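## Task

Raise or lower the removable shelf to the wall rack level that carries blue labels and slide it all the way in. Every bottle must finish upright on that shelf, and this has to hold without the robot supporting anything. Then release it and move the grippers away.

## Robot and tools

Robot: two arms, left_arm and right_arm, each with a parallel two-finger gripper. The names are labels only and do not mean image sides. Each arm has six joints (waist, shoulder, elbow, forearm roll, wrist pitch, wrist roll) plus the gripper.

Frame: one shared scene frame for everything. Origin sits on the table surface midway between the arms; +x runs outward over the table, +z is up, and left_arm is on the +y side. Positions are in metres, orientations are quaternions written w first (qw, qx, qy, qz). Gripper axes: fingers extend along the gripper's own +z, and they separate along its y. The reported end_effector_position is the spot between the closed finger pads, roughly 2 cm short of the tips; closing pushes the tips about 10 mm further along +z. Reported hand positions can be a bit off, more when reaching far.

The row format (used by both execute_actions and move): exactly 16 numbers in one flat list covering both arms, even if one arm should stay put. First 8 belong to left_arm: x, y, z, qw, qx, qy, qz, opening; next 8 are the same for right_arm. x, y, z and the quaternion are an absolute target pose for that gripper in the scene frame, not an offset. Opening runs from -1 (closed) to +1 (fully open, 0.084 m). To keep an arm still, resend its last reported position and the same quaternion you have been commanding (not the drifted reported one), with the opening it should hold. A target further than 0.6 m from the arm's last reported position along any gripper axis is refused. Each control step the controller also clips the commanded pose to at most 70 mm and 16 degrees from the measured pose; position wins over orientation if both cannot be met.

Tools:
- execute_actions: argument actions is a list holding at most one item. Empty list [] just returns the current state. An action item {"rows": [...], "steps": n} gives 1 to 15 rows of 16 numbers, run one row per control step (1/30 s), with the final row repeated if steps exceeds the row count; steps is at most 15 and defaults to 15. A wait item {"steps": n} without rows lets up to 300 steps elapse counted from the previous result, reply time included. Optional pictures (boolean) chooses whether camera images are returned; by default they are.
- move: target is one 16-number row as above; speed is the path's top speed in m/s, 0.002 to 0.5 (default 0.25), with turning capped at twice that in rad/s. Each gripper travels in a straight line toward its pose, both paths finishing together, taking 0.5 to 10 s (cut off at 10 s). Paths ignore obstacles and the other arm. Grippers can lag, wander and overshoot the speed, mostly with a nearly straight arm. The opening is applied at the move's start.
- wait: seconds from 0 to 10; the robot gets no new command.
- zoom_image: camera is one of cam_high, cam_low, cam_left_wrist, cam_right_wrist; region is [x0, y0, x1, y1] in pixels of that camera's latest full image (top-left origin), at most 504 by 504. All images are 896x504.
- finished_scene: scene is the integer number of the scene being closed. It is final and reports whether the goal was met.

Reading results: the state line gives, per arm, gripper position, quaternion and linear/angular velocities. grip_measured is the measured finger opening on the command scale. HELD marks steps where your row was partly or wholly withheld; a "pose unreachable" line names an arm whose command the clearance check altered. "Hand target" shows where the controller is currently driving each gripper. After an action ends, an arm continues only to its last clipped pose, so check the result and command the remainder. A move result adds a "move:" line with its ending (done, off_target, moving, held, fault) and limits (paced: pose was clipped; held: some steps blocked, after which the arm may suddenly go fast), plus each gripper's distance from its target. Joint torque readings include offsets and noise and are nonzero even in free air.

Gripping: to hold something, command an opening well below grip_measured; the lower, the harder the squeeze (about 24 N per pad, up to roughly 6 cm width). Resending grip_measured gives a light hold that may let wide parts slip. Closing fast can pinch harder than intended.

Cautions: contact is harder at higher speed and with targets placed deeper past the contact point, so approach the shelf slowly with targets just beyond it. Reaching a joint load limit (waist and shoulder 47.5, elbow and forearm roll 28.5, wrist pitch and wrist roll 19 N m; held weight counts) triggers a torque fault: the arm backs off and freezes for 10 s. Long holding heats motors; a MOTOR HOT line appears from 65 °C and at 80 °C the arm is braked until cool. Never let the arms collide or press on each other. Keep bottles upright and nothing may leave the table. Occasional tugs on held parts or pushes on loose objects can happen. The shelf must rest fully inserted on its own before you open the grippers and retract. Elapsed robot time, reply time, smoothness and effort all matter.

Each tool is called after "Request:" by a JSON object that holds its "method" and its "body", one argument or row to a line.

## Session

I'll start by looking at the current state.

Request:
{"method": "execute_actions", "body": {
  "actions": []
}}

Scene clock: 0.00 s of 6000.00 s.
left_arm: end_effector_position=(+0.3579, +0.3607, +0.2502) grip_measured=+1.00 end_effector_quat_wxyz=(-0.001, +0.998, -0.067, +0.000) end_effector_velocity=(-0.000, +0.000, -0.000) end_effector_angular_velocity=(+0.001, +0.000, -0.000) | right_arm: end_effector_position=(+0.4481, -0.2615, +0.2505) grip_measured=+1.00 end_effector_quat_wxyz=(+0.001, +0.998, +0.061, -0.000) end_effector_velocity=(-0.000, -0.000, -0.001) end_effector_angular_velocity=(-0.000, +0.002, -0.002)
Joint positions: left_arm=[-0.002 -0.267 -0.927  0.002  1.194  0.002  0.084] | right_arm=[-0.003 -0.266 -0.93  -0.001  1.196 -0.     0.084]
Joint velocities: left_arm=[-0.    -0.     0.001  0.001 -0.    -0.    -0.   ] | right_arm=[-0.001  0.002  0.     0.    -0.     0.001  0.   ]
Joint torques (N m, as the arm reports them, + toward a larger angle): no reading
Hand target (left_arm): +0.358, +0.361, +0.250; -0.001, +0.998, -0.067, +0.000
Hand target (right_arm): +0.448, -0.261, +0.251; +0.001, +0.998, +0.061, -0.000

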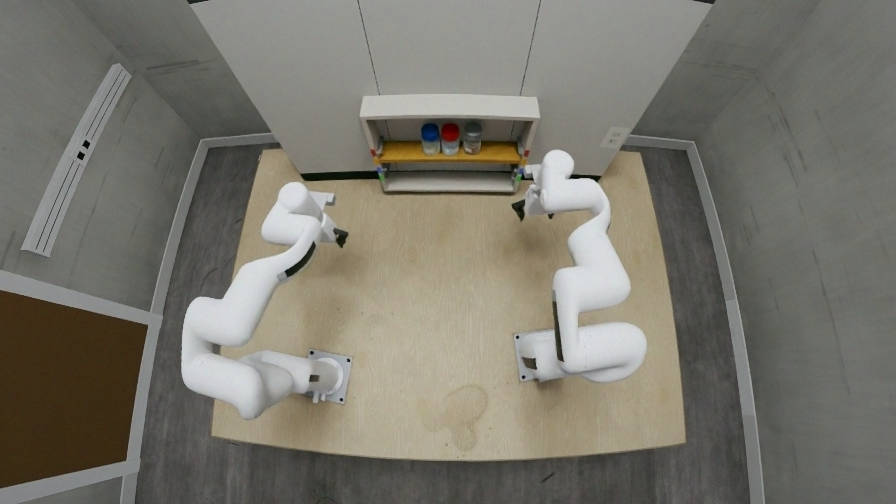

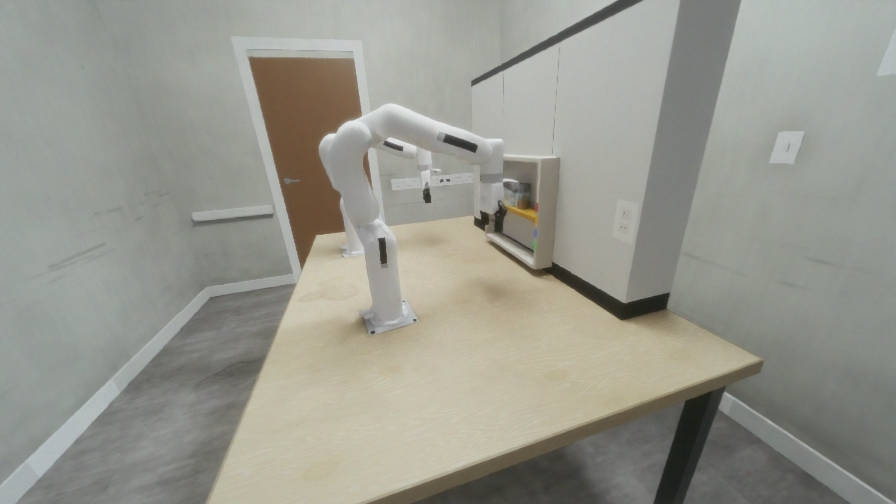

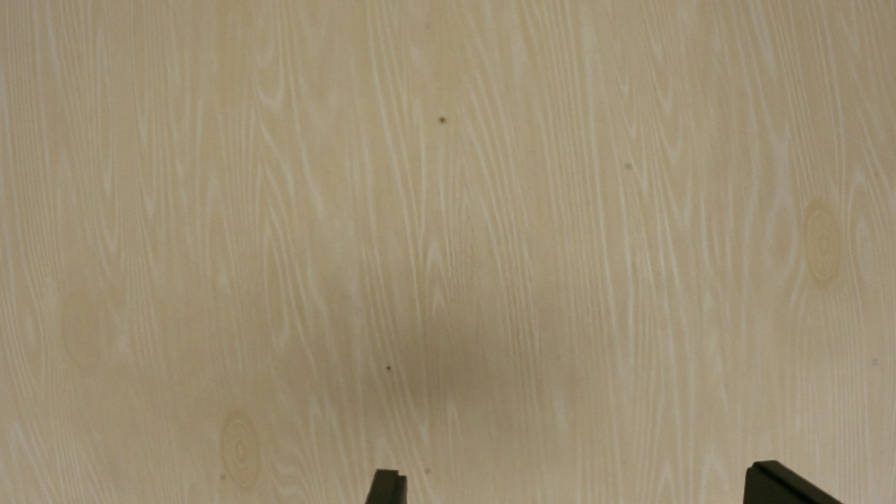

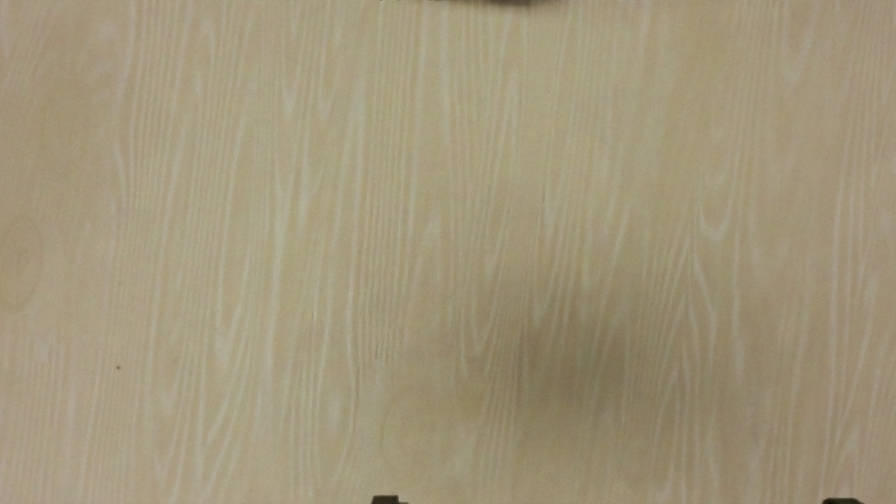

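Request:
{"method": "zoom_image", "body": {
  "camera": "cam_high",
  "region": [350, 85, 550, 200]
}}

Request:
{"method": "zoom_image", "body": {
  "camera": "cam_low",
  "region": [460, 140, 580, 290]
}}

Region (350, 85, 550, 200) of cam_high's 896x504 image, scaled by 2.520, with more detail than that image has; it fills the top 290 rows of this view, and the rest is white.

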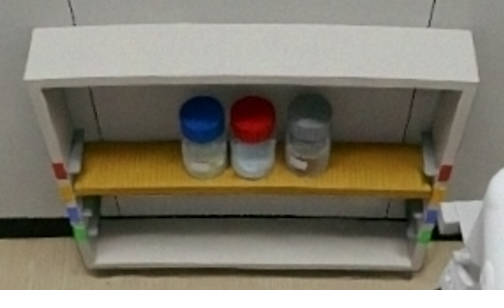

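Region (460, 140, 580, 290) of cam_low's 896x504 image, scaled by 3.360, with more detail than that image has; it fills the left 403 columns of this view, and the rest is white.

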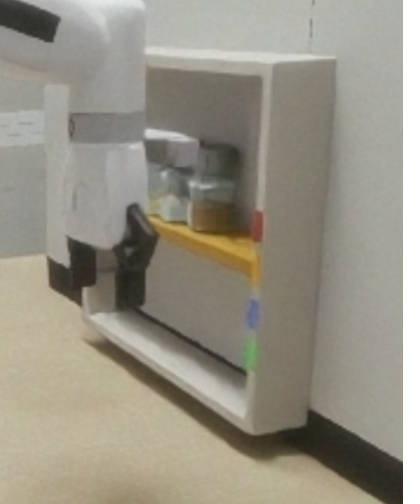

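Request:
{"method": "move", "body": {
  "target": [0.42,0.20,0.30,0.1533,0.6903,-0.1533,0.6903,1, 0.50,-0.17,0.30,-0.1064,0.699,0.1064,0.699,1],
  "speed": 0.4
}}

Scene clock: 17.67 s of 6000.00 s.
left_arm: end_effector_position=(+0.4195, +0.1989, +0.3003) grip_measured=+1.00 end_effector_quat_wxyz=(+0.153, +0.690, -0.153, +0.691) end_effector_velocity=(+0.001, -0.000, +0.000) end_effector_angular_velocity=(-0.003, -0.007, -0.001) | right_arm: end_effector_position=(+0.5008, -0.1695, +0.2997) grip_measured=+1.00 end_effector_quat_wxyz=(-0.107, +0.699, +0.106, +0.699) end_effector_velocity=(+0.001, +0.000, -0.000) end_effector_angular_velocity=(+0.002, -0.010, +0.001)
Joint positions: left_arm=[-0.308  0.161 -0.396  0.    -1.336  0.001  0.084] | right_arm=[ 0.177  0.089 -0.279 -0.002 -1.381  0.001  0.084]
Joint velocities: left_arm=[ 0.002  0.01  -0.006  0.002 -0.012 -0.     0.   ] | right_arm=[-0.001  0.016 -0.006 -0.002 -0.019 -0.001 -0.   ]
Joint torques (N m, as the arm reports them, + toward a larger angle): left_arm=[ -1.26 -14.75 -10.47  -0.49  -1.99  -0.27] | right_arm=[ -0.61 -15.35  -7.48   1.29  -1.85  -0.19]
Hand target (left_arm): +0.420, +0.199, +0.300; +0.153, +0.690, -0.153, +0.691
Hand target (right_arm): +0.501, -0.169, +0.300; -0.107, +0.699, +0.106, +0.699
Off the commanded pose (left_arm): 0.001 m, 0 deg.
Off the commanded pose (right_arm): 0.001 m, 0 deg.
After step 90, 11.77 s passed at rest.
move: done
camera_calibration (this result's frames):
cam_left_wrist: T_world_to_cam=[[-0.421315, -0.906872, 0.00874386, 0.379666], [0.000819078, -0.0100218, -0.999949, 0.371169], [0.906914, -0.421286, 0.00496514, -0.165591], [0, 0, 0, 1]] pos_world=[0.309832, 0.278267, 0.368653]
cam_right_wrist: T_world_to_cam=[[0.311903, -0.950042, 0.0116705, -0.288659], [-0.0118748, -0.0161803, -0.999799, 0.370388], [0.95004, 0.311701, -0.0163282, -0.286551], [0, 0, 0, 1]] pos_world=[0.366667, -0.178927, 0.369003]

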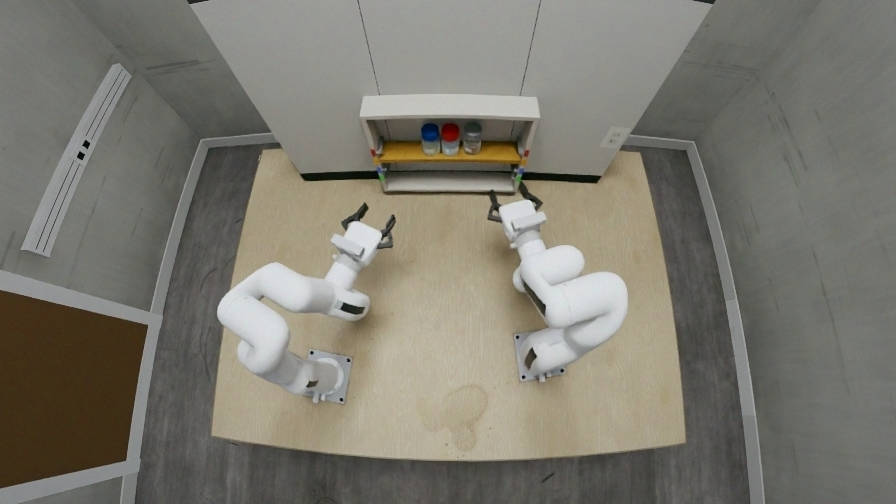

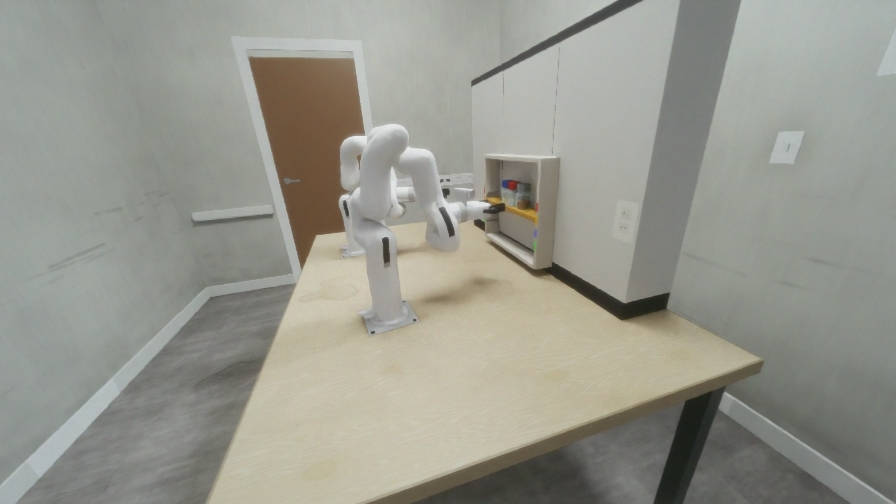

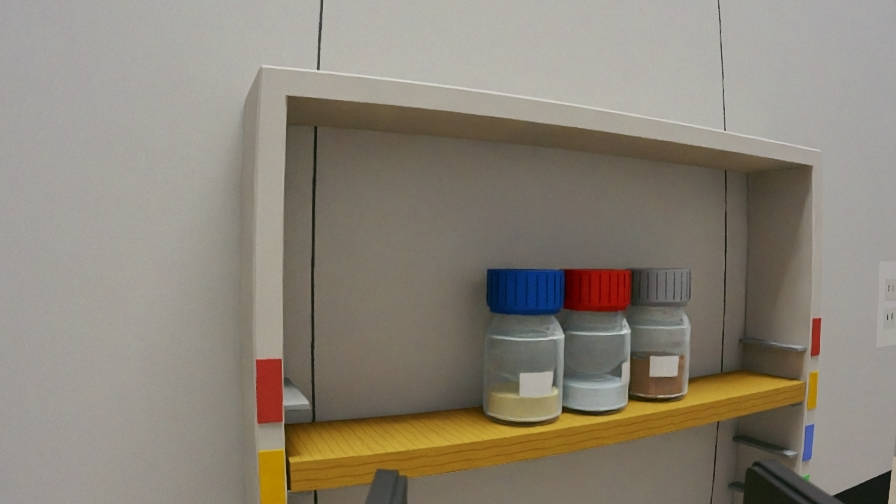

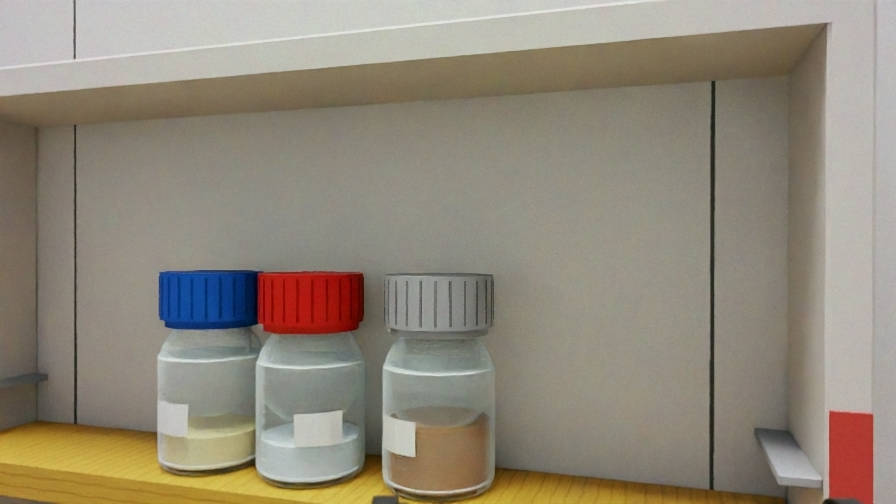

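Request:
{"method": "move", "body": {
  "target": [0.48,0.14,0.25,0.5,0.5,0.5,0.5,1, 0.52,-0.14,0.25,0.5,-0.5,0.5,-0.5,1],
  "speed": 0.4
}}

Scene clock: 21.07 s of 6000.00 s.
left_arm: end_effector_position=(+0.4802, +0.1399, +0.2503) grip_measured=+1.00 end_effector_quat_wxyz=(+0.500, +0.500, +0.500, +0.500) end_effector_velocity=(+0.001, -0.001, -0.000) end_effector_angular_velocity=(-0.009, +0.003, +0.003) | right_arm: end_effector_position=(+0.5201, -0.1400, +0.2499) grip_measured=+1.00 end_effector_quat_wxyz=(+0.500, -0.500, +0.500, -0.500) end_effector_velocity=(+0.000, +0.000, -0.001) end_effector_angular_velocity=(+0.011, +0.004, -0.003)
Joint positions: left_arm=[-0.702  0.599 -0.952 -0.862 -1.335 -1.305  0.084] | right_arm=[ 0.553  0.414 -0.526  0.68  -1.483  1.501  0.084]
Joint velocities: left_arm=[-0.003  0.002 -0.007 -0.008  0.005 -0.003  0.   ] | right_arm=[ 0.003  0.    -0.002  0.006  0.005  0.009  0.   ]
Joint torques (N m, as the arm reports them, + toward a larger angle): left_arm=[ -1.3  -23.06 -11.09   0.04  -2.04  -0.1 ] | right_arm=[ -0.76 -20.    -6.1    0.85  -1.93  -0.33]
Hand target (left_arm): +0.480, +0.140, +0.250; +0.500, +0.500, +0.500, +0.500
Hand target (right_arm): +0.520, -0.140, +0.250; +0.500, -0.500, +0.500, -0.499
Off the commanded pose (left_arm): 0.000 m, 0 deg.
Off the commanded pose (right_arm): 0.000 m, 0 deg.
move: done
camera_calibration (this result's frames):
cam_left_wrist: T_world_to_cam=[[0.00186518, 0.00877566, 0.99996, -0.22726], [0.00404918, -0.999953, 0.00876805, 0.205047], [0.99999, 0.00403266, -0.00190062, -0.34775], [0, 0, 0, 1]] pos_world=[0.34734, 0.208434, 0.224792]
cam_right_wrist: T_world_to_cam=[[0.0143546, -0.0117566, -0.999828, 0.272863], [-0.0161765, 0.999797, -0.0119885, 0.218949], [0.999766, 0.0163458, 0.0141615, -0.38975], [0, 0, 0, 1]] pos_world=[0.389284, -0.209326, 0.28096]

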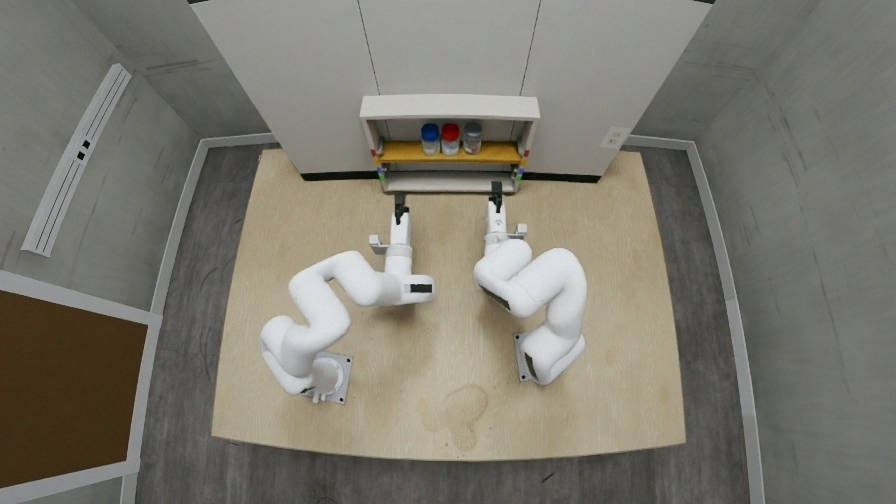

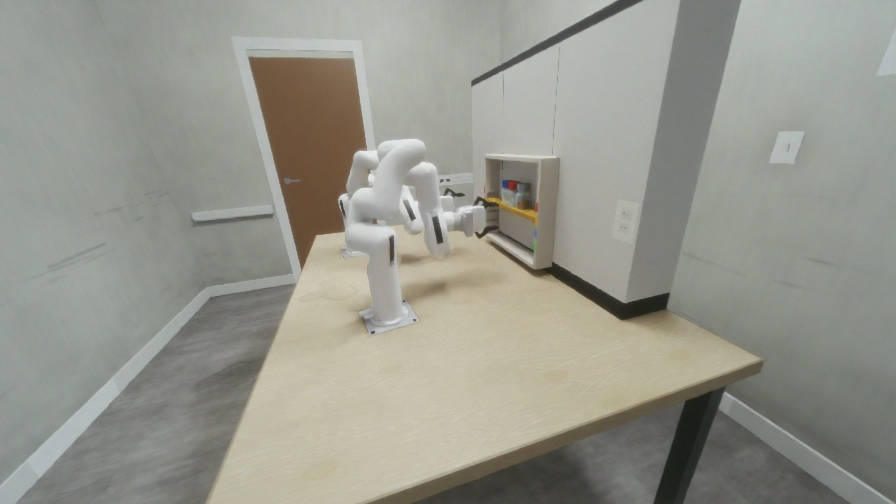

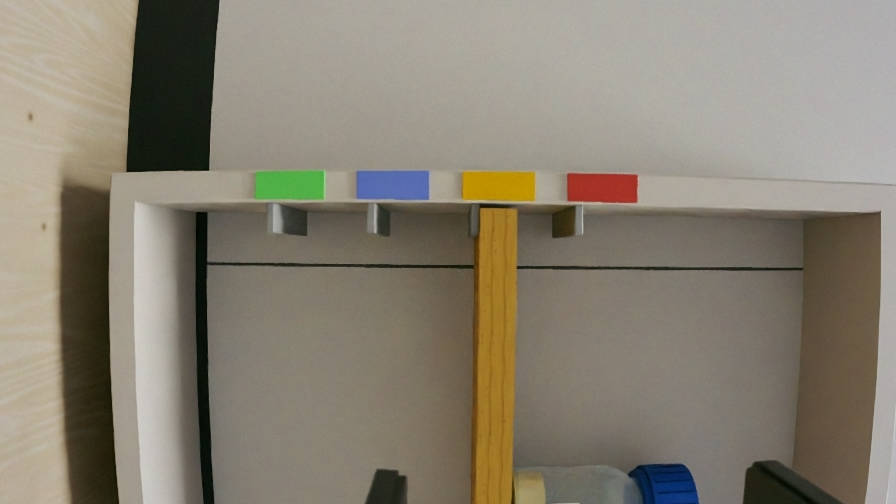

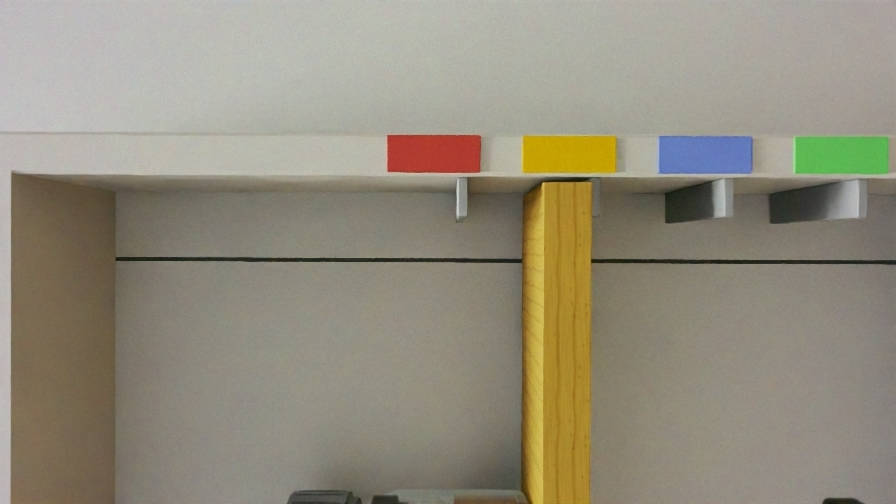

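Request:
{"method": "move", "body": {
  "target": [0.60,0.15,0.25,0.5,0.5,0.5,0.5,0.2, 0.60,-0.15,0.25,0.5,-0.5,0.5,-0.5,0.2],
  "speed": 0.25
}}

Scene clock: 30.27 s of 6000.00 s.
left_arm: end_effector_position=(+0.5998, +0.1496, +0.2502) grip_measured=+0.19 end_effector_quat_wxyz=(+0.500, +0.500, +0.500, +0.500) end_effector_velocity=(+0.002, +0.001, +0.000) end_effector_angular_velocity=(-0.001, -0.000, +0.004) | right_arm: end_effector_position=(+0.5999, -0.1502, +0.2501) grip_measured=+0.19 end_effector_quat_wxyz=(+0.500, -0.500, +0.500, -0.500) end_effector_velocity=(+0.001, +0.000, -0.001) end_effector_angular_velocity=(-0.001, +0.002, +0.001)
Joint positions: left_arm=[-0.513  0.781 -1.327 -0.718 -1.142 -1.222  0.052] | right_arm=[ 0.392  0.51  -0.747  0.527 -1.365  1.452  0.052]
Joint velocities: left_arm=[ 0.002  0.005 -0.011 -0.003  0.003  0.003  0.   ] | right_arm=[-0.001  0.003 -0.003 -0.001  0.003 -0.001 -0.   ]
Joint torques (N m, as the arm reports them, + toward a larger angle): left_arm=[ -1.17 -27.48 -13.86   0.19  -2.    -0.28] | right_arm=[ -0.69 -23.58  -7.64   0.87  -1.99  -0.28]
Hand target (left_arm): +0.600, +0.150, +0.250; +0.500, +0.500, +0.500, +0.500
Hand target (right_arm): +0.600, -0.150, +0.250; +0.500, -0.500, +0.500, -0.500
Off the commanded pose (left_arm): 0.001 m, 0 deg.
Off the commanded pose (right_arm): 0.000 m, 0 deg.
After step 90, 5.00 s passed at rest.
move: done
camera_calibration (this result's frames):
cam_left_wrist: T_world_to_cam=[[0.0010493, 0.00880095, 0.999961, -0.226999], [0.00434732, -0.999952, 0.00879631, 0.214034], [0.99999, 0.00433792, -0.00108751, -0.467555], [0, 0, 0, 1]] pos_world=[0.466858, 0.21805, 0.224599]
cam_right_wrist: T_world_to_cam=[[0.0147875, -0.0126548, -0.999811, 0.271398], [-0.0159725, 0.999789, -0.0128908, 0.230492], [0.999763, 0.0161601, 0.0145823, -0.469419], [0, 0, 0, 1]] pos_world=[0.468976, -0.219423, 0.281163]

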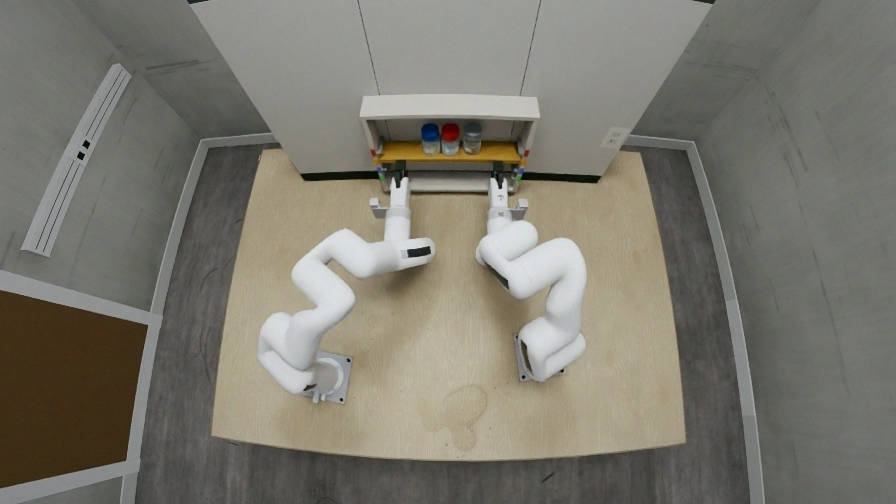

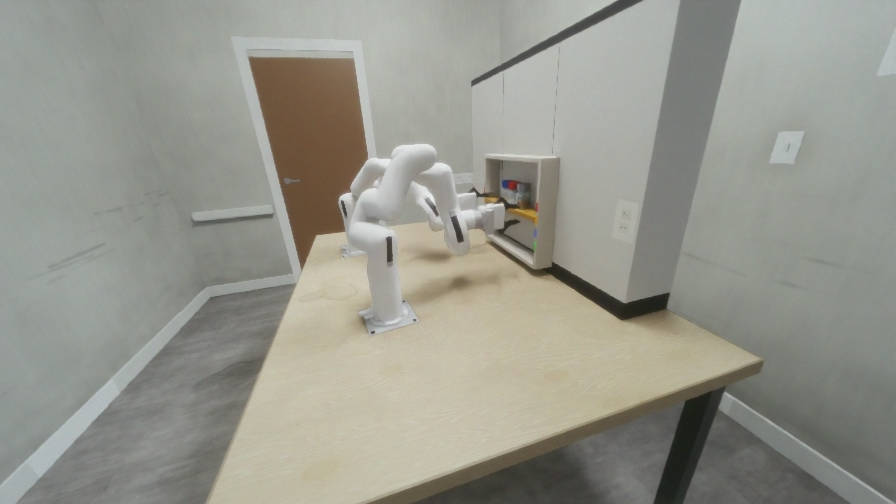

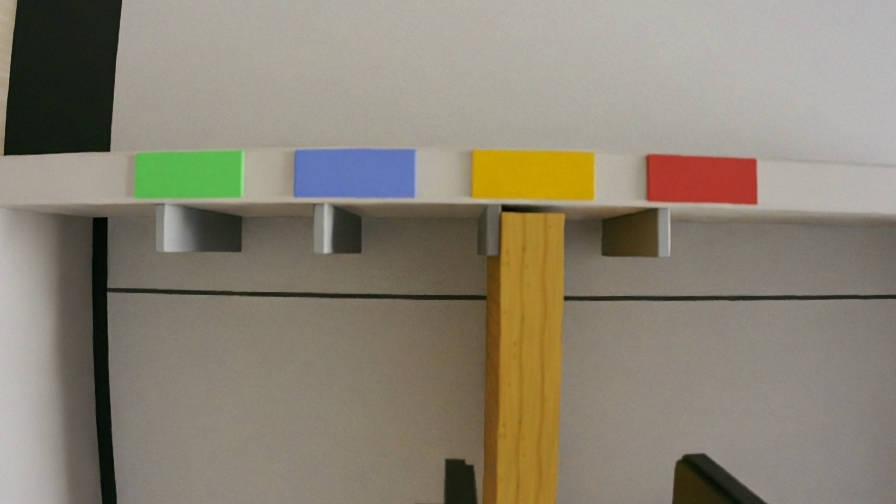

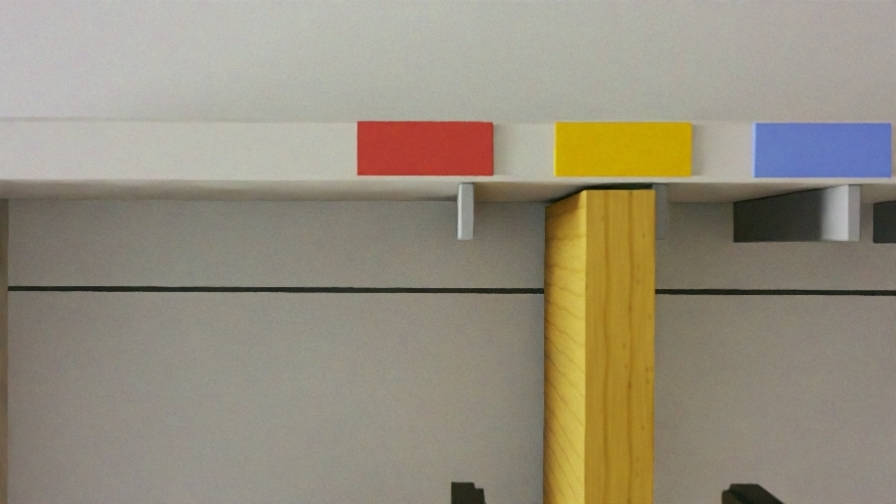

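Request:
{"method": "move", "body": {
  "target": [0.67,0.15,0.242,0.5,0.5,0.5,0.5,0.2, 0.67,-0.15,0.241,0.5,-0.5,0.5,-0.5,0.2],
  "speed": 0.12
}}

Scene clock: 39.83 s of 6000.00 s.
left_arm: end_effector_position=(+0.6698, +0.1497, +0.2422) grip_measured=+0.19 end_effector_quat_wxyz=(+0.500, +0.500, +0.500, +0.500) end_effector_velocity=(+0.003, +0.001, -0.000) end_effector_angular_velocity=(-0.001, -0.000, +0.005) | right_arm: end_effector_position=(+0.6698, -0.1502, +0.2411) grip_measured=+0.19 end_effector_quat_wxyz=(+0.500, -0.500, +0.500, -0.500) end_effector_velocity=(+0.002, +0.000, +0.001) end_effector_angular_velocity=(+0.001, -0.002, -0.001)
Joint positions: left_arm=[-0.443  0.961 -1.656 -0.697 -1.002 -1.147  0.052] | right_arm=[ 0.312  0.649 -0.999  0.46  -1.255  1.418  0.052]
Joint velocities: left_arm=[ 0.002  0.009 -0.019 -0.007  0.006  0.008  0.   ] | right_arm=[-0.001  0.004 -0.008 -0.001  0.002 -0.001  0.   ]
Joint torques (N m, as the arm reports them, + toward a larger angle): left_arm=[ -1.4  -30.51 -15.54   0.31  -1.95  -0.17] | right_arm=[ -0.63 -27.71  -8.72   0.89  -1.98  -0.17]
Hand target (left_arm): +0.670, +0.150, +0.242; +0.500, +0.500, +0.500, +0.500
Hand target (right_arm): +0.670, -0.150, +0.241; +0.500, -0.500, +0.500, -0.500
Off the commanded pose (left_arm): 0.000 m, 0 deg.
Off the commanded pose (right_arm): 0.000 m, 0 deg.
After step 90, 5.40 s passed at rest.
move: done
camera_calibration (this result's frames):
cam_left_wrist: T_world_to_cam=[[0.00111712, 0.00907341, 0.999958, -0.219156], [0.00424229, -0.99995, 0.00906859, 0.21397], [0.99999, 0.00423198, -0.00115556, -0.537528], [0, 0, 0, 1]] pos_world=[0.53686, 0.218223, 0.216586]
cam_right_wrist: T_world_to_cam=[[0.0147004, -0.0125172, -0.999814, 0.261454], [-0.0159234, 0.999792, -0.012751, 0.23141], [0.999765, 0.0161079, 0.014498, -0.539177], [0, 0, 0, 1]] pos_world=[0.538892, -0.219404, 0.272173]

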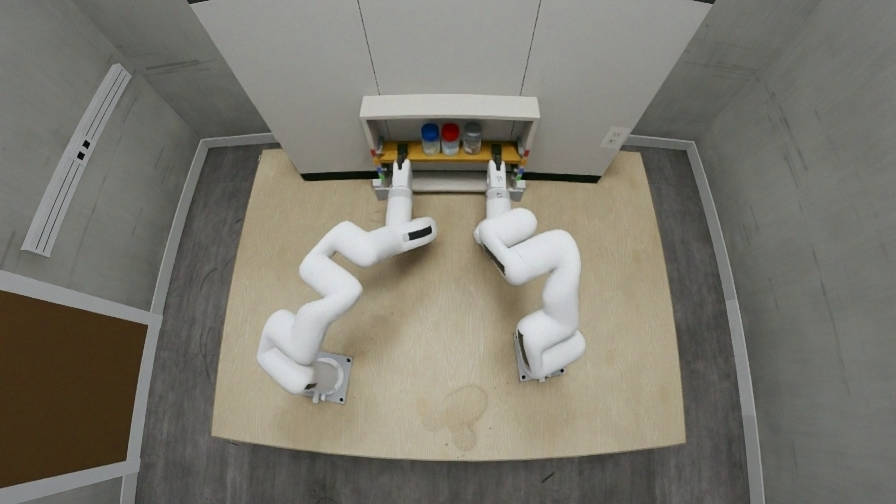

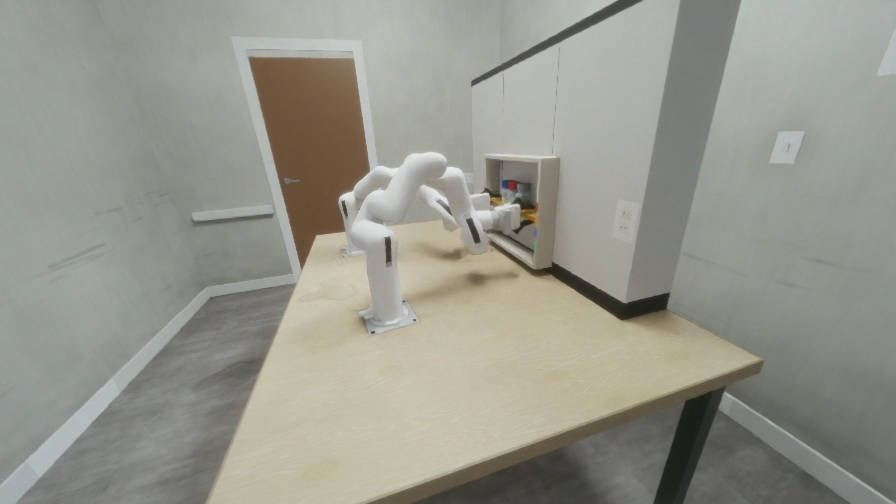

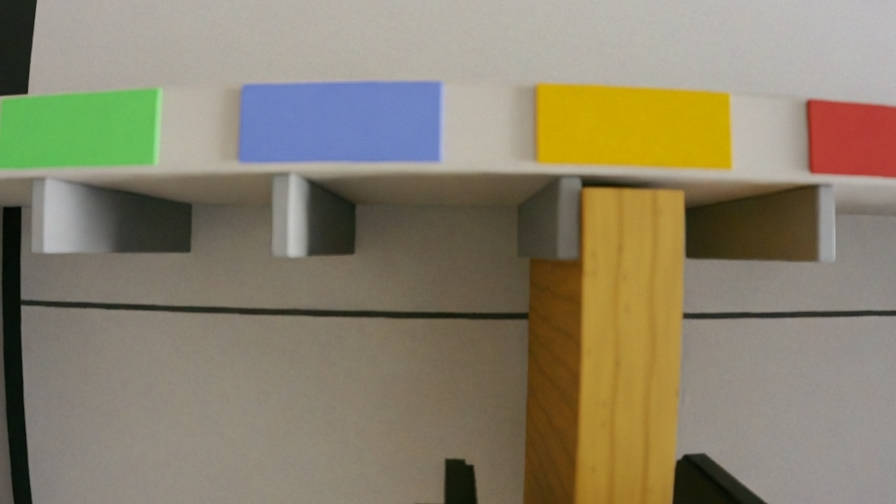

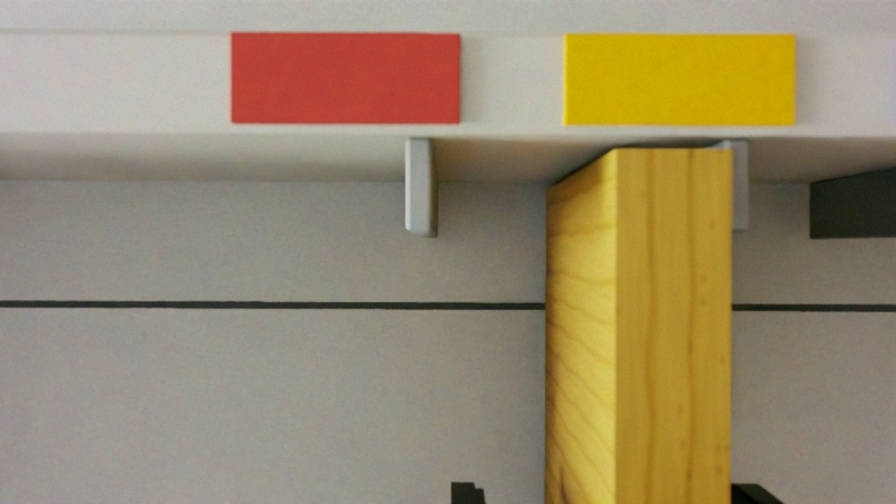

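Request:
{"method": "execute_actions", "body": {
  "actions": [
    {"rows": [[0.67,0.15,0.242,0.5,0.5,0.5,0.5,-0.48, 0.67,-0.15,0.241,0.5,-0.5,0.5,-0.5,-0.48]], "steps": 15}
  ],
  "pictures": false
}}

Request:
{"method": "execute_actions", "body": {
  "actions": [
    {"rows": [[0.67,0.15,0.242,0.5,0.5,0.5,0.5,-0.52, 0.67,-0.15,0.241,0.5,-0.5,0.5,-0.5,-0.52],[0.67,0.15,0.242,0.5,0.5,0.5,0.5,-0.55, 0.67,-0.15,0.241,0.5,-0.5,0.5,-0.5,-0.55],[0.67,0.15,0.242,0.5,0.5,0.5,0.5,-0.58, 0.67,-0.15,0.241,0.5,-0.5,0.5,-0.5,-0.58],[0.67,0.15,0.242,0.5,0.5,0.5,0.5,-0.61, 0.67,-0.15,0.241,0.5,-0.5,0.5,-0.5,-0.61],[0.67,0.15,0.242,0.5,0.5,0.5,0.5,-0.64, 0.67,-0.15,0.241,0.5,-0.5,0.5,-0.5,-0.64],[0.67,0.15,0.242,0.5,0.5,0.5,0.5,-0.68, 0.67,-0.15,0.241,0.5,-0.5,0.5,-0.5,-0.68],[0.67,0.15,0.242,0.5,0.5,0.5,0.5,-0.72, 0.67,-0.15,0.241,0.5,-0.5,0.5,-0.5,-0.72],[0.67,0.15,0.242,0.5,0.5,0.5,0.5,-0.76, 0.67,-0.15,0.241,0.5,-0.5,0.5,-0.5,-0.76],[0.67,0.15,0.242,0.5,0.5,0.5,0.5,-0.8, 0.67,-0.15,0.241,0.5,-0.5,0.5,-0.5,-0.8],[0.67,0.15,0.242,0.5,0.5,0.5,0.5,-0.85, 0.67,-0.15,0.241,0.5,-0.5,0.5,-0.5,-0.85],[0.67,0.15,0.242,0.5,0.5,0.5,0.5,-0.9, 0.67,-0.15,0.241,0.5,-0.5,0.5,-0.5,-0.9],[0.67,0.15,0.242,0.5,0.5,0.5,0.5,-1, 0.67,-0.15,0.241,0.5,-0.5,0.5,-0.5,-1]], "steps": 15}
  ]
}}

Scene clock: 43.30 s of 6000.00 s.
left_arm: end_effector_position=(+0.6700, +0.1500, +0.2420) grip_measured=-0.50 end_effector_quat_wxyz=(+0.500, +0.500, +0.500, +0.500) end_effector_velocity=(-0.000, -0.001, -0.000) end_effector_angular_velocity=(+0.000, +0.001, -0.001) | right_arm: end_effector_position=(+0.6700, -0.1500, +0.2410) grip_measured=-0.50 end_effector_quat_wxyz=(+0.500, -0.500, +0.500, -0.500) end_effector_velocity=(+0.001, -0.000, +0.000) end_effector_angular_velocity=(-0.000, +0.001, -0.000)
Joint positions: left_arm=[-0.443  0.961 -1.657 -0.697 -1.001 -1.147  0.022] | right_arm=[ 0.312  0.65  -1.     0.46  -1.255  1.418  0.022]
Joint velocities: left_arm=[-0.001 -0.001  0.    -0.     0.001  0.    -0.001] | right_arm=[-0.    -0.001 -0.001  0.     0.003 -0.001 -0.001]
Joint torques (N m, as the arm reports them, + toward a larger angle): left_arm=[ -1.28 -30.61 -15.61   0.41  -1.88  -0.2 ] | right_arm=[ -1.   -28.19  -8.48   0.84  -1.78  -0.13]
Hand target (left_arm): +0.670, +0.150, +0.242; +0.500, +0.500, +0.500, +0.500
Hand target (right_arm): +0.670, -0.150, +0.241; +0.500, -0.500, +0.500, -0.500
Off the commanded pose (left_arm): 0.000 m, 0 deg.
Off the commanded pose (right_arm): 0.000 m, 0 deg.
Steps of this call (steps 1 to 89: nothing new was sent; steps 90 to 104: all 15 steps of this action). Readings (end_effector_position):
90: left_arm (+0.6700, +0.1498, +0.2421) | right_arm (+0.6700, -0.1502, +0.2411)
91: left_arm (+0.6700, +0.1498, +0.2421) | right_arm (+0.6700, -0.1502, +0.2411)
93: left_arm (+0.6700, +0.1499, +0.2421) | right_arm (+0.6700, -0.1501, +0.2411)
97: left_arm (+0.6700, +0.1500, +0.2420) | right_arm (+0.6700, -0.1500, +0.2410)
104: the state above

Scene clock: 43.80 s of 6000.00 s.
left_arm: end_effector_position=(+0.6700, +0.1500, +0.2419) grip_measured=-0.60 end_effector_quat_wxyz=(+0.500, +0.500, +0.500, +0.500) end_effector_velocity=(-0.000, -0.000, -0.000) end_effector_angular_velocity=(+0.002, -0.001, -0.000) | right_arm: end_effector_position=(+0.6699, -0.1500, +0.2404) grip_measured=-0.60 end_effector_quat_wxyz=(+0.500, -0.500, +0.500, -0.500) end_effector_velocity=(-0.000, +0.000, +0.000) end_effector_angular_velocity=(-0.001, -0.002, +0.001)
Joint positions: left_arm=[-0.443  0.961 -1.657 -0.697 -1.001 -1.147  0.018] | right_arm=[ 0.312  0.651 -1.     0.46  -1.254  1.418  0.018]
Joint velocities: left_arm=[-0.     0.001 -0.001  0.001 -0.001  0.001  0.   ] | right_arm=[ 0.001  0.    -0.    -0.001 -0.002 -0.001  0.   ]
Joint torques (N m, as the arm reports them, + toward a larger angle): left_arm=[ -1.32 -30.91 -15.89   0.18  -1.96  -0.24] | right_arm=[ -1.29 -30.28  -9.36   0.95  -2.7   -0.14]
Hand target (left_arm): +0.670, +0.150, +0.242; +0.500, +0.500, +0.500, +0.500
Hand target (right_arm): +0.670, -0.150, +0.241; +0.500, -0.500, +0.500, -0.500
Off the commanded pose (left_arm): 0.000 m, 0 deg.
Off the commanded pose (right_arm): 0.001 m, 0 deg.
Steps of this call (steps 1 to 15: all 15 steps of this action). Readings (end_effector_position):
1: left_arm (+0.6700, +0.1500, +0.2420) | right_arm (+0.6700, -0.1500, +0.2410)
2: left_arm (+0.6700, +0.1500, +0.2420) | right_arm (+0.6700, -0.1500, +0.2410)
4: left_arm (+0.6700, +0.1500, +0.2420) | right_arm (+0.6700, -0.1500, +0.2409)
8: left_arm (+0.6700, +0.1500, +0.2419) | right_arm (+0.6699, -0.1500, +0.2403)
15: the state above
camera_calibration (this result's frames):
cam_left_wrist: T_world_to_cam=[[0.00145366, 0.00924568, 0.999956, -0.219092], [0.00452319, -0.999947, 0.00923902, 0.213978], [0.999989, 0.00450956, -0.0014954, -0.53772], [0, 0, 0, 1]] pos_world=[0.537064, 0.218417, 0.216301]
cam_right_wrist: T_world_to_cam=[[0.0132355, -0.0125438, -0.999834, 0.261679], [-0.0158182, 0.999794, -0.0127527, 0.231197], [0.999787, 0.0159843, 0.0130344, -0.539001], [0, 0, 0, 1]] pos_world=[0.53908, -0.219252, 0.27161]

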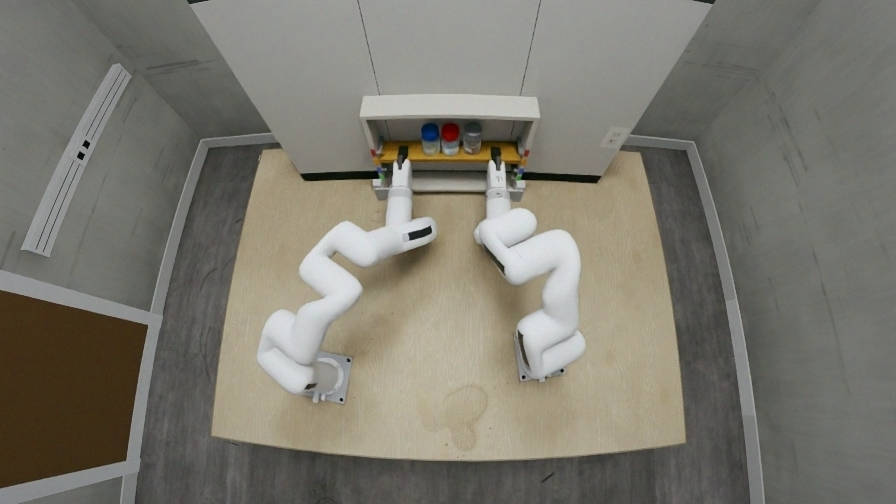

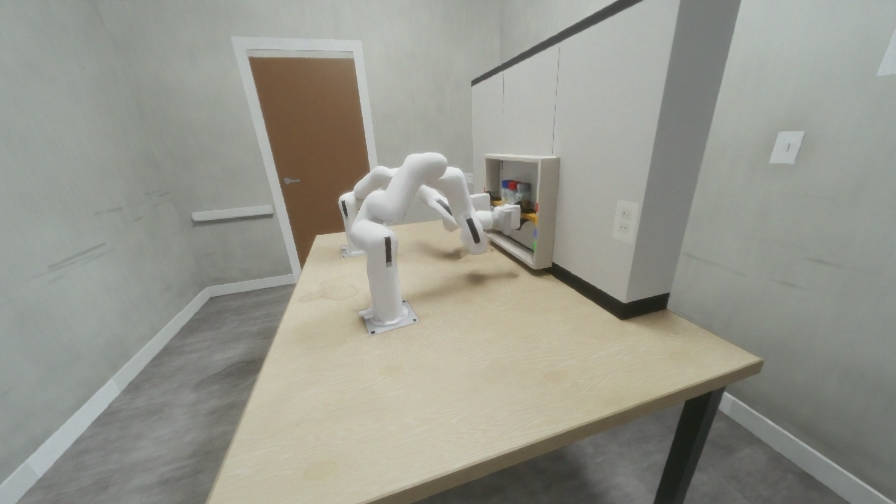

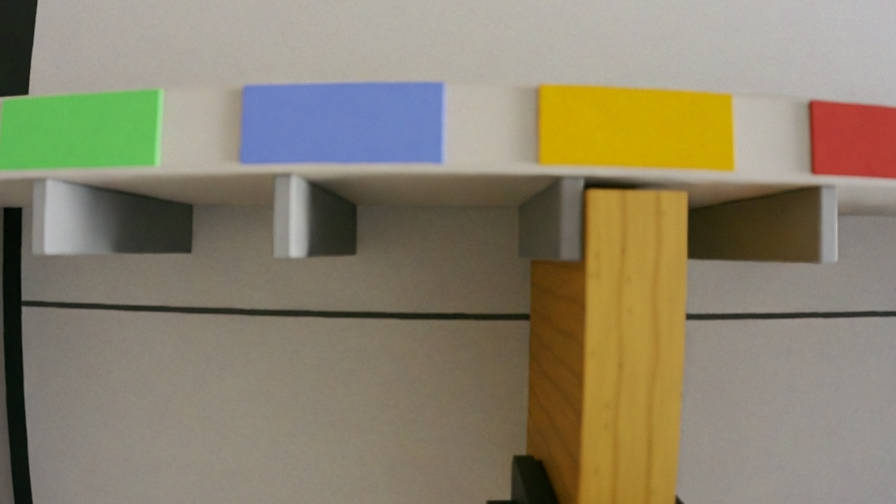

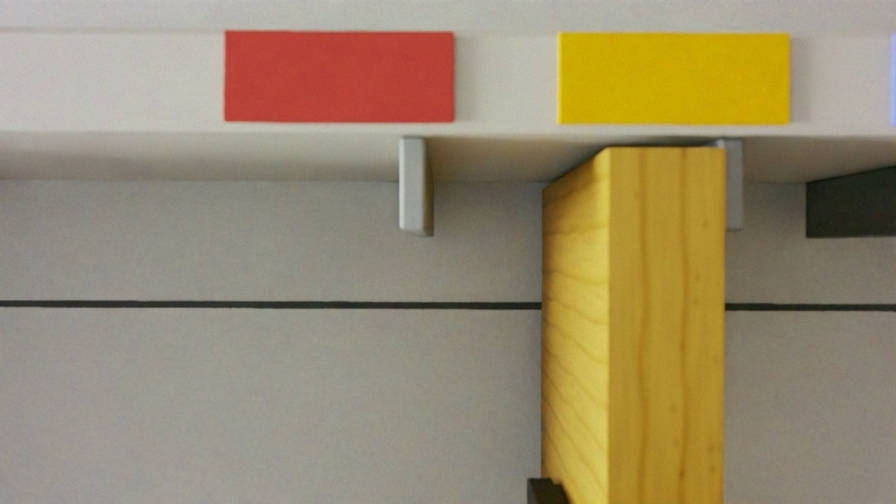

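Request:
{"method": "move", "body": {
  "target": [0.668,0.15,0.250,0.5,0.5,0.5,0.5,-1, 0.668,-0.15,0.2483,0.5,-0.5,0.5,-0.5,-1],
  "speed": 0.02
}}

Scene clock: 45.80 s of 6000.00 s.
left_arm: end_effector_position=(+0.6680, +0.1500, +0.2495) grip_measured=-0.60 end_effector_quat_wxyz=(+0.500, +0.500, +0.500, +0.500) end_effector_velocity=(-0.001, +0.000, +0.001) end_effector_angular_velocity=(-0.001, +0.001, +0.000) | right_arm: end_effector_position=(+0.6681, -0.1500, +0.2483) grip_measured=-0.60 end_effector_quat_wxyz=(+0.500, -0.500, +0.500, -0.500) end_effector_velocity=(-0.001, -0.000, +0.001) end_effector_angular_velocity=(+0.002, +0.002, -0.000)
Joint positions: left_arm=[-0.446  0.938 -1.64  -0.703 -0.997 -1.14   0.018] | right_arm=[ 0.315  0.626 -0.987  0.465 -1.246  1.412  0.018]
Joint velocities: left_arm=[-0.    -0.006  0.006 -0.001  0.001 -0.    -0.   ] | right_arm=[ 0.001 -0.007  0.004  0.002  0.004  0.    -0.   ]
Joint torques (N m, as the arm reports them, + toward a larger angle): left_arm=[ -0.99 -32.83 -17.52   0.82  -2.87  -0.09] | right_arm=[ -1.47 -32.55 -10.4    0.94  -3.64  -0.11]
Hand target (left_arm): +0.668, +0.150, +0.250; +0.500, +0.500, +0.500, +0.500
Hand target (right_arm): +0.668, -0.150, +0.248; +0.500, -0.500, +0.500, -0.500
Off the commanded pose (left_arm): 0.000 m, 0 deg.
Off the commanded pose (right_arm): 0.000 m, 0 deg.
move: done
camera_calibration (this result's frames):
cam_left_wrist: T_world_to_cam=[[0.00173825, 0.00906055, 0.999957, -0.226888], [0.00456517, -0.999949, 0.00905253, 0.213986], [0.999988, 0.00454924, -0.00177952, -0.535685], [0, 0, 0, 1]] pos_world=[0.535096, 0.218468, 0.223988]
cam_right_wrist: T_world_to_cam=[[0.0149937, -0.0120877, -0.999815, 0.268515], [-0.0157276, 0.9998, -0.0123233, 0.231068], [0.999764, 0.0159095, 0.0148006, -0.53767], [0, 0, 0, 1]] pos_world=[0.537151, -0.219222, 0.27927]

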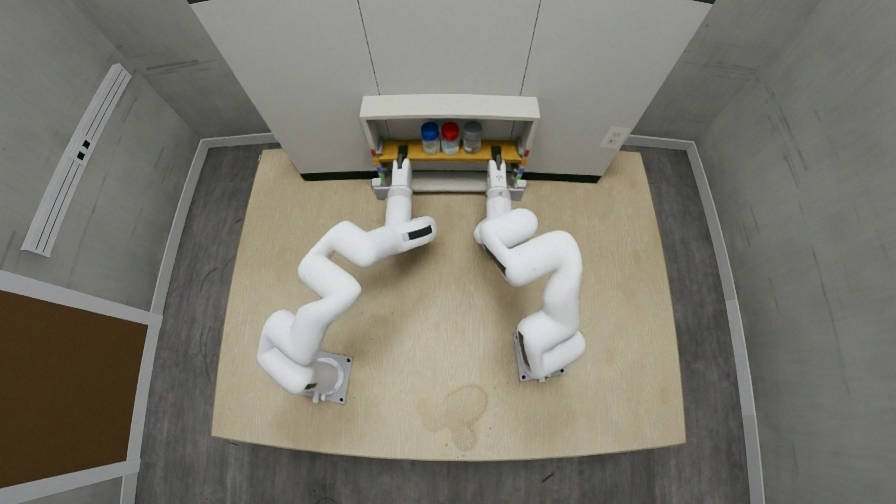

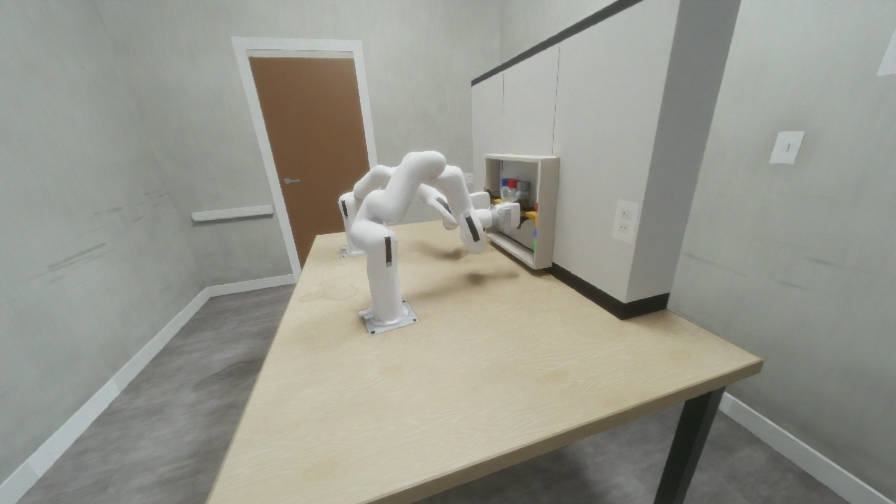

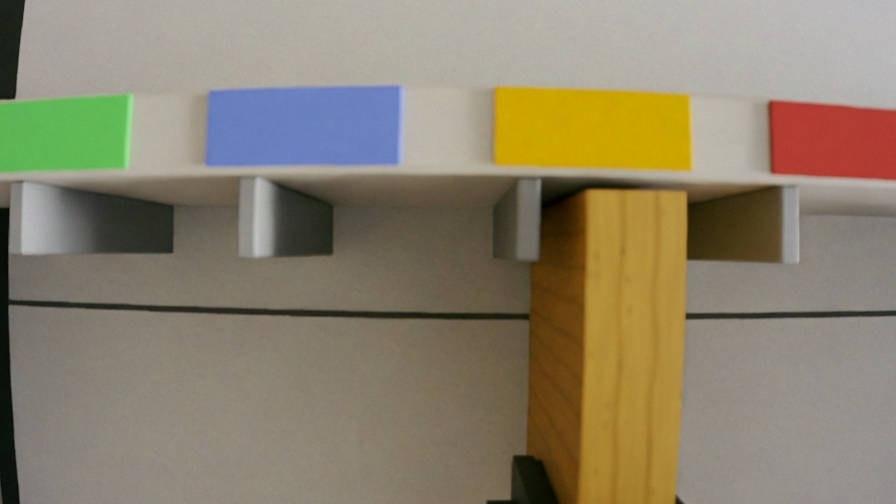

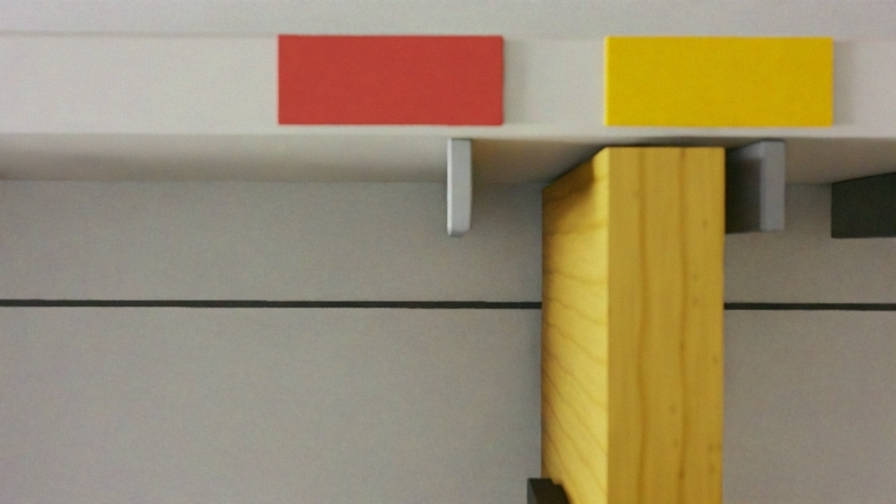

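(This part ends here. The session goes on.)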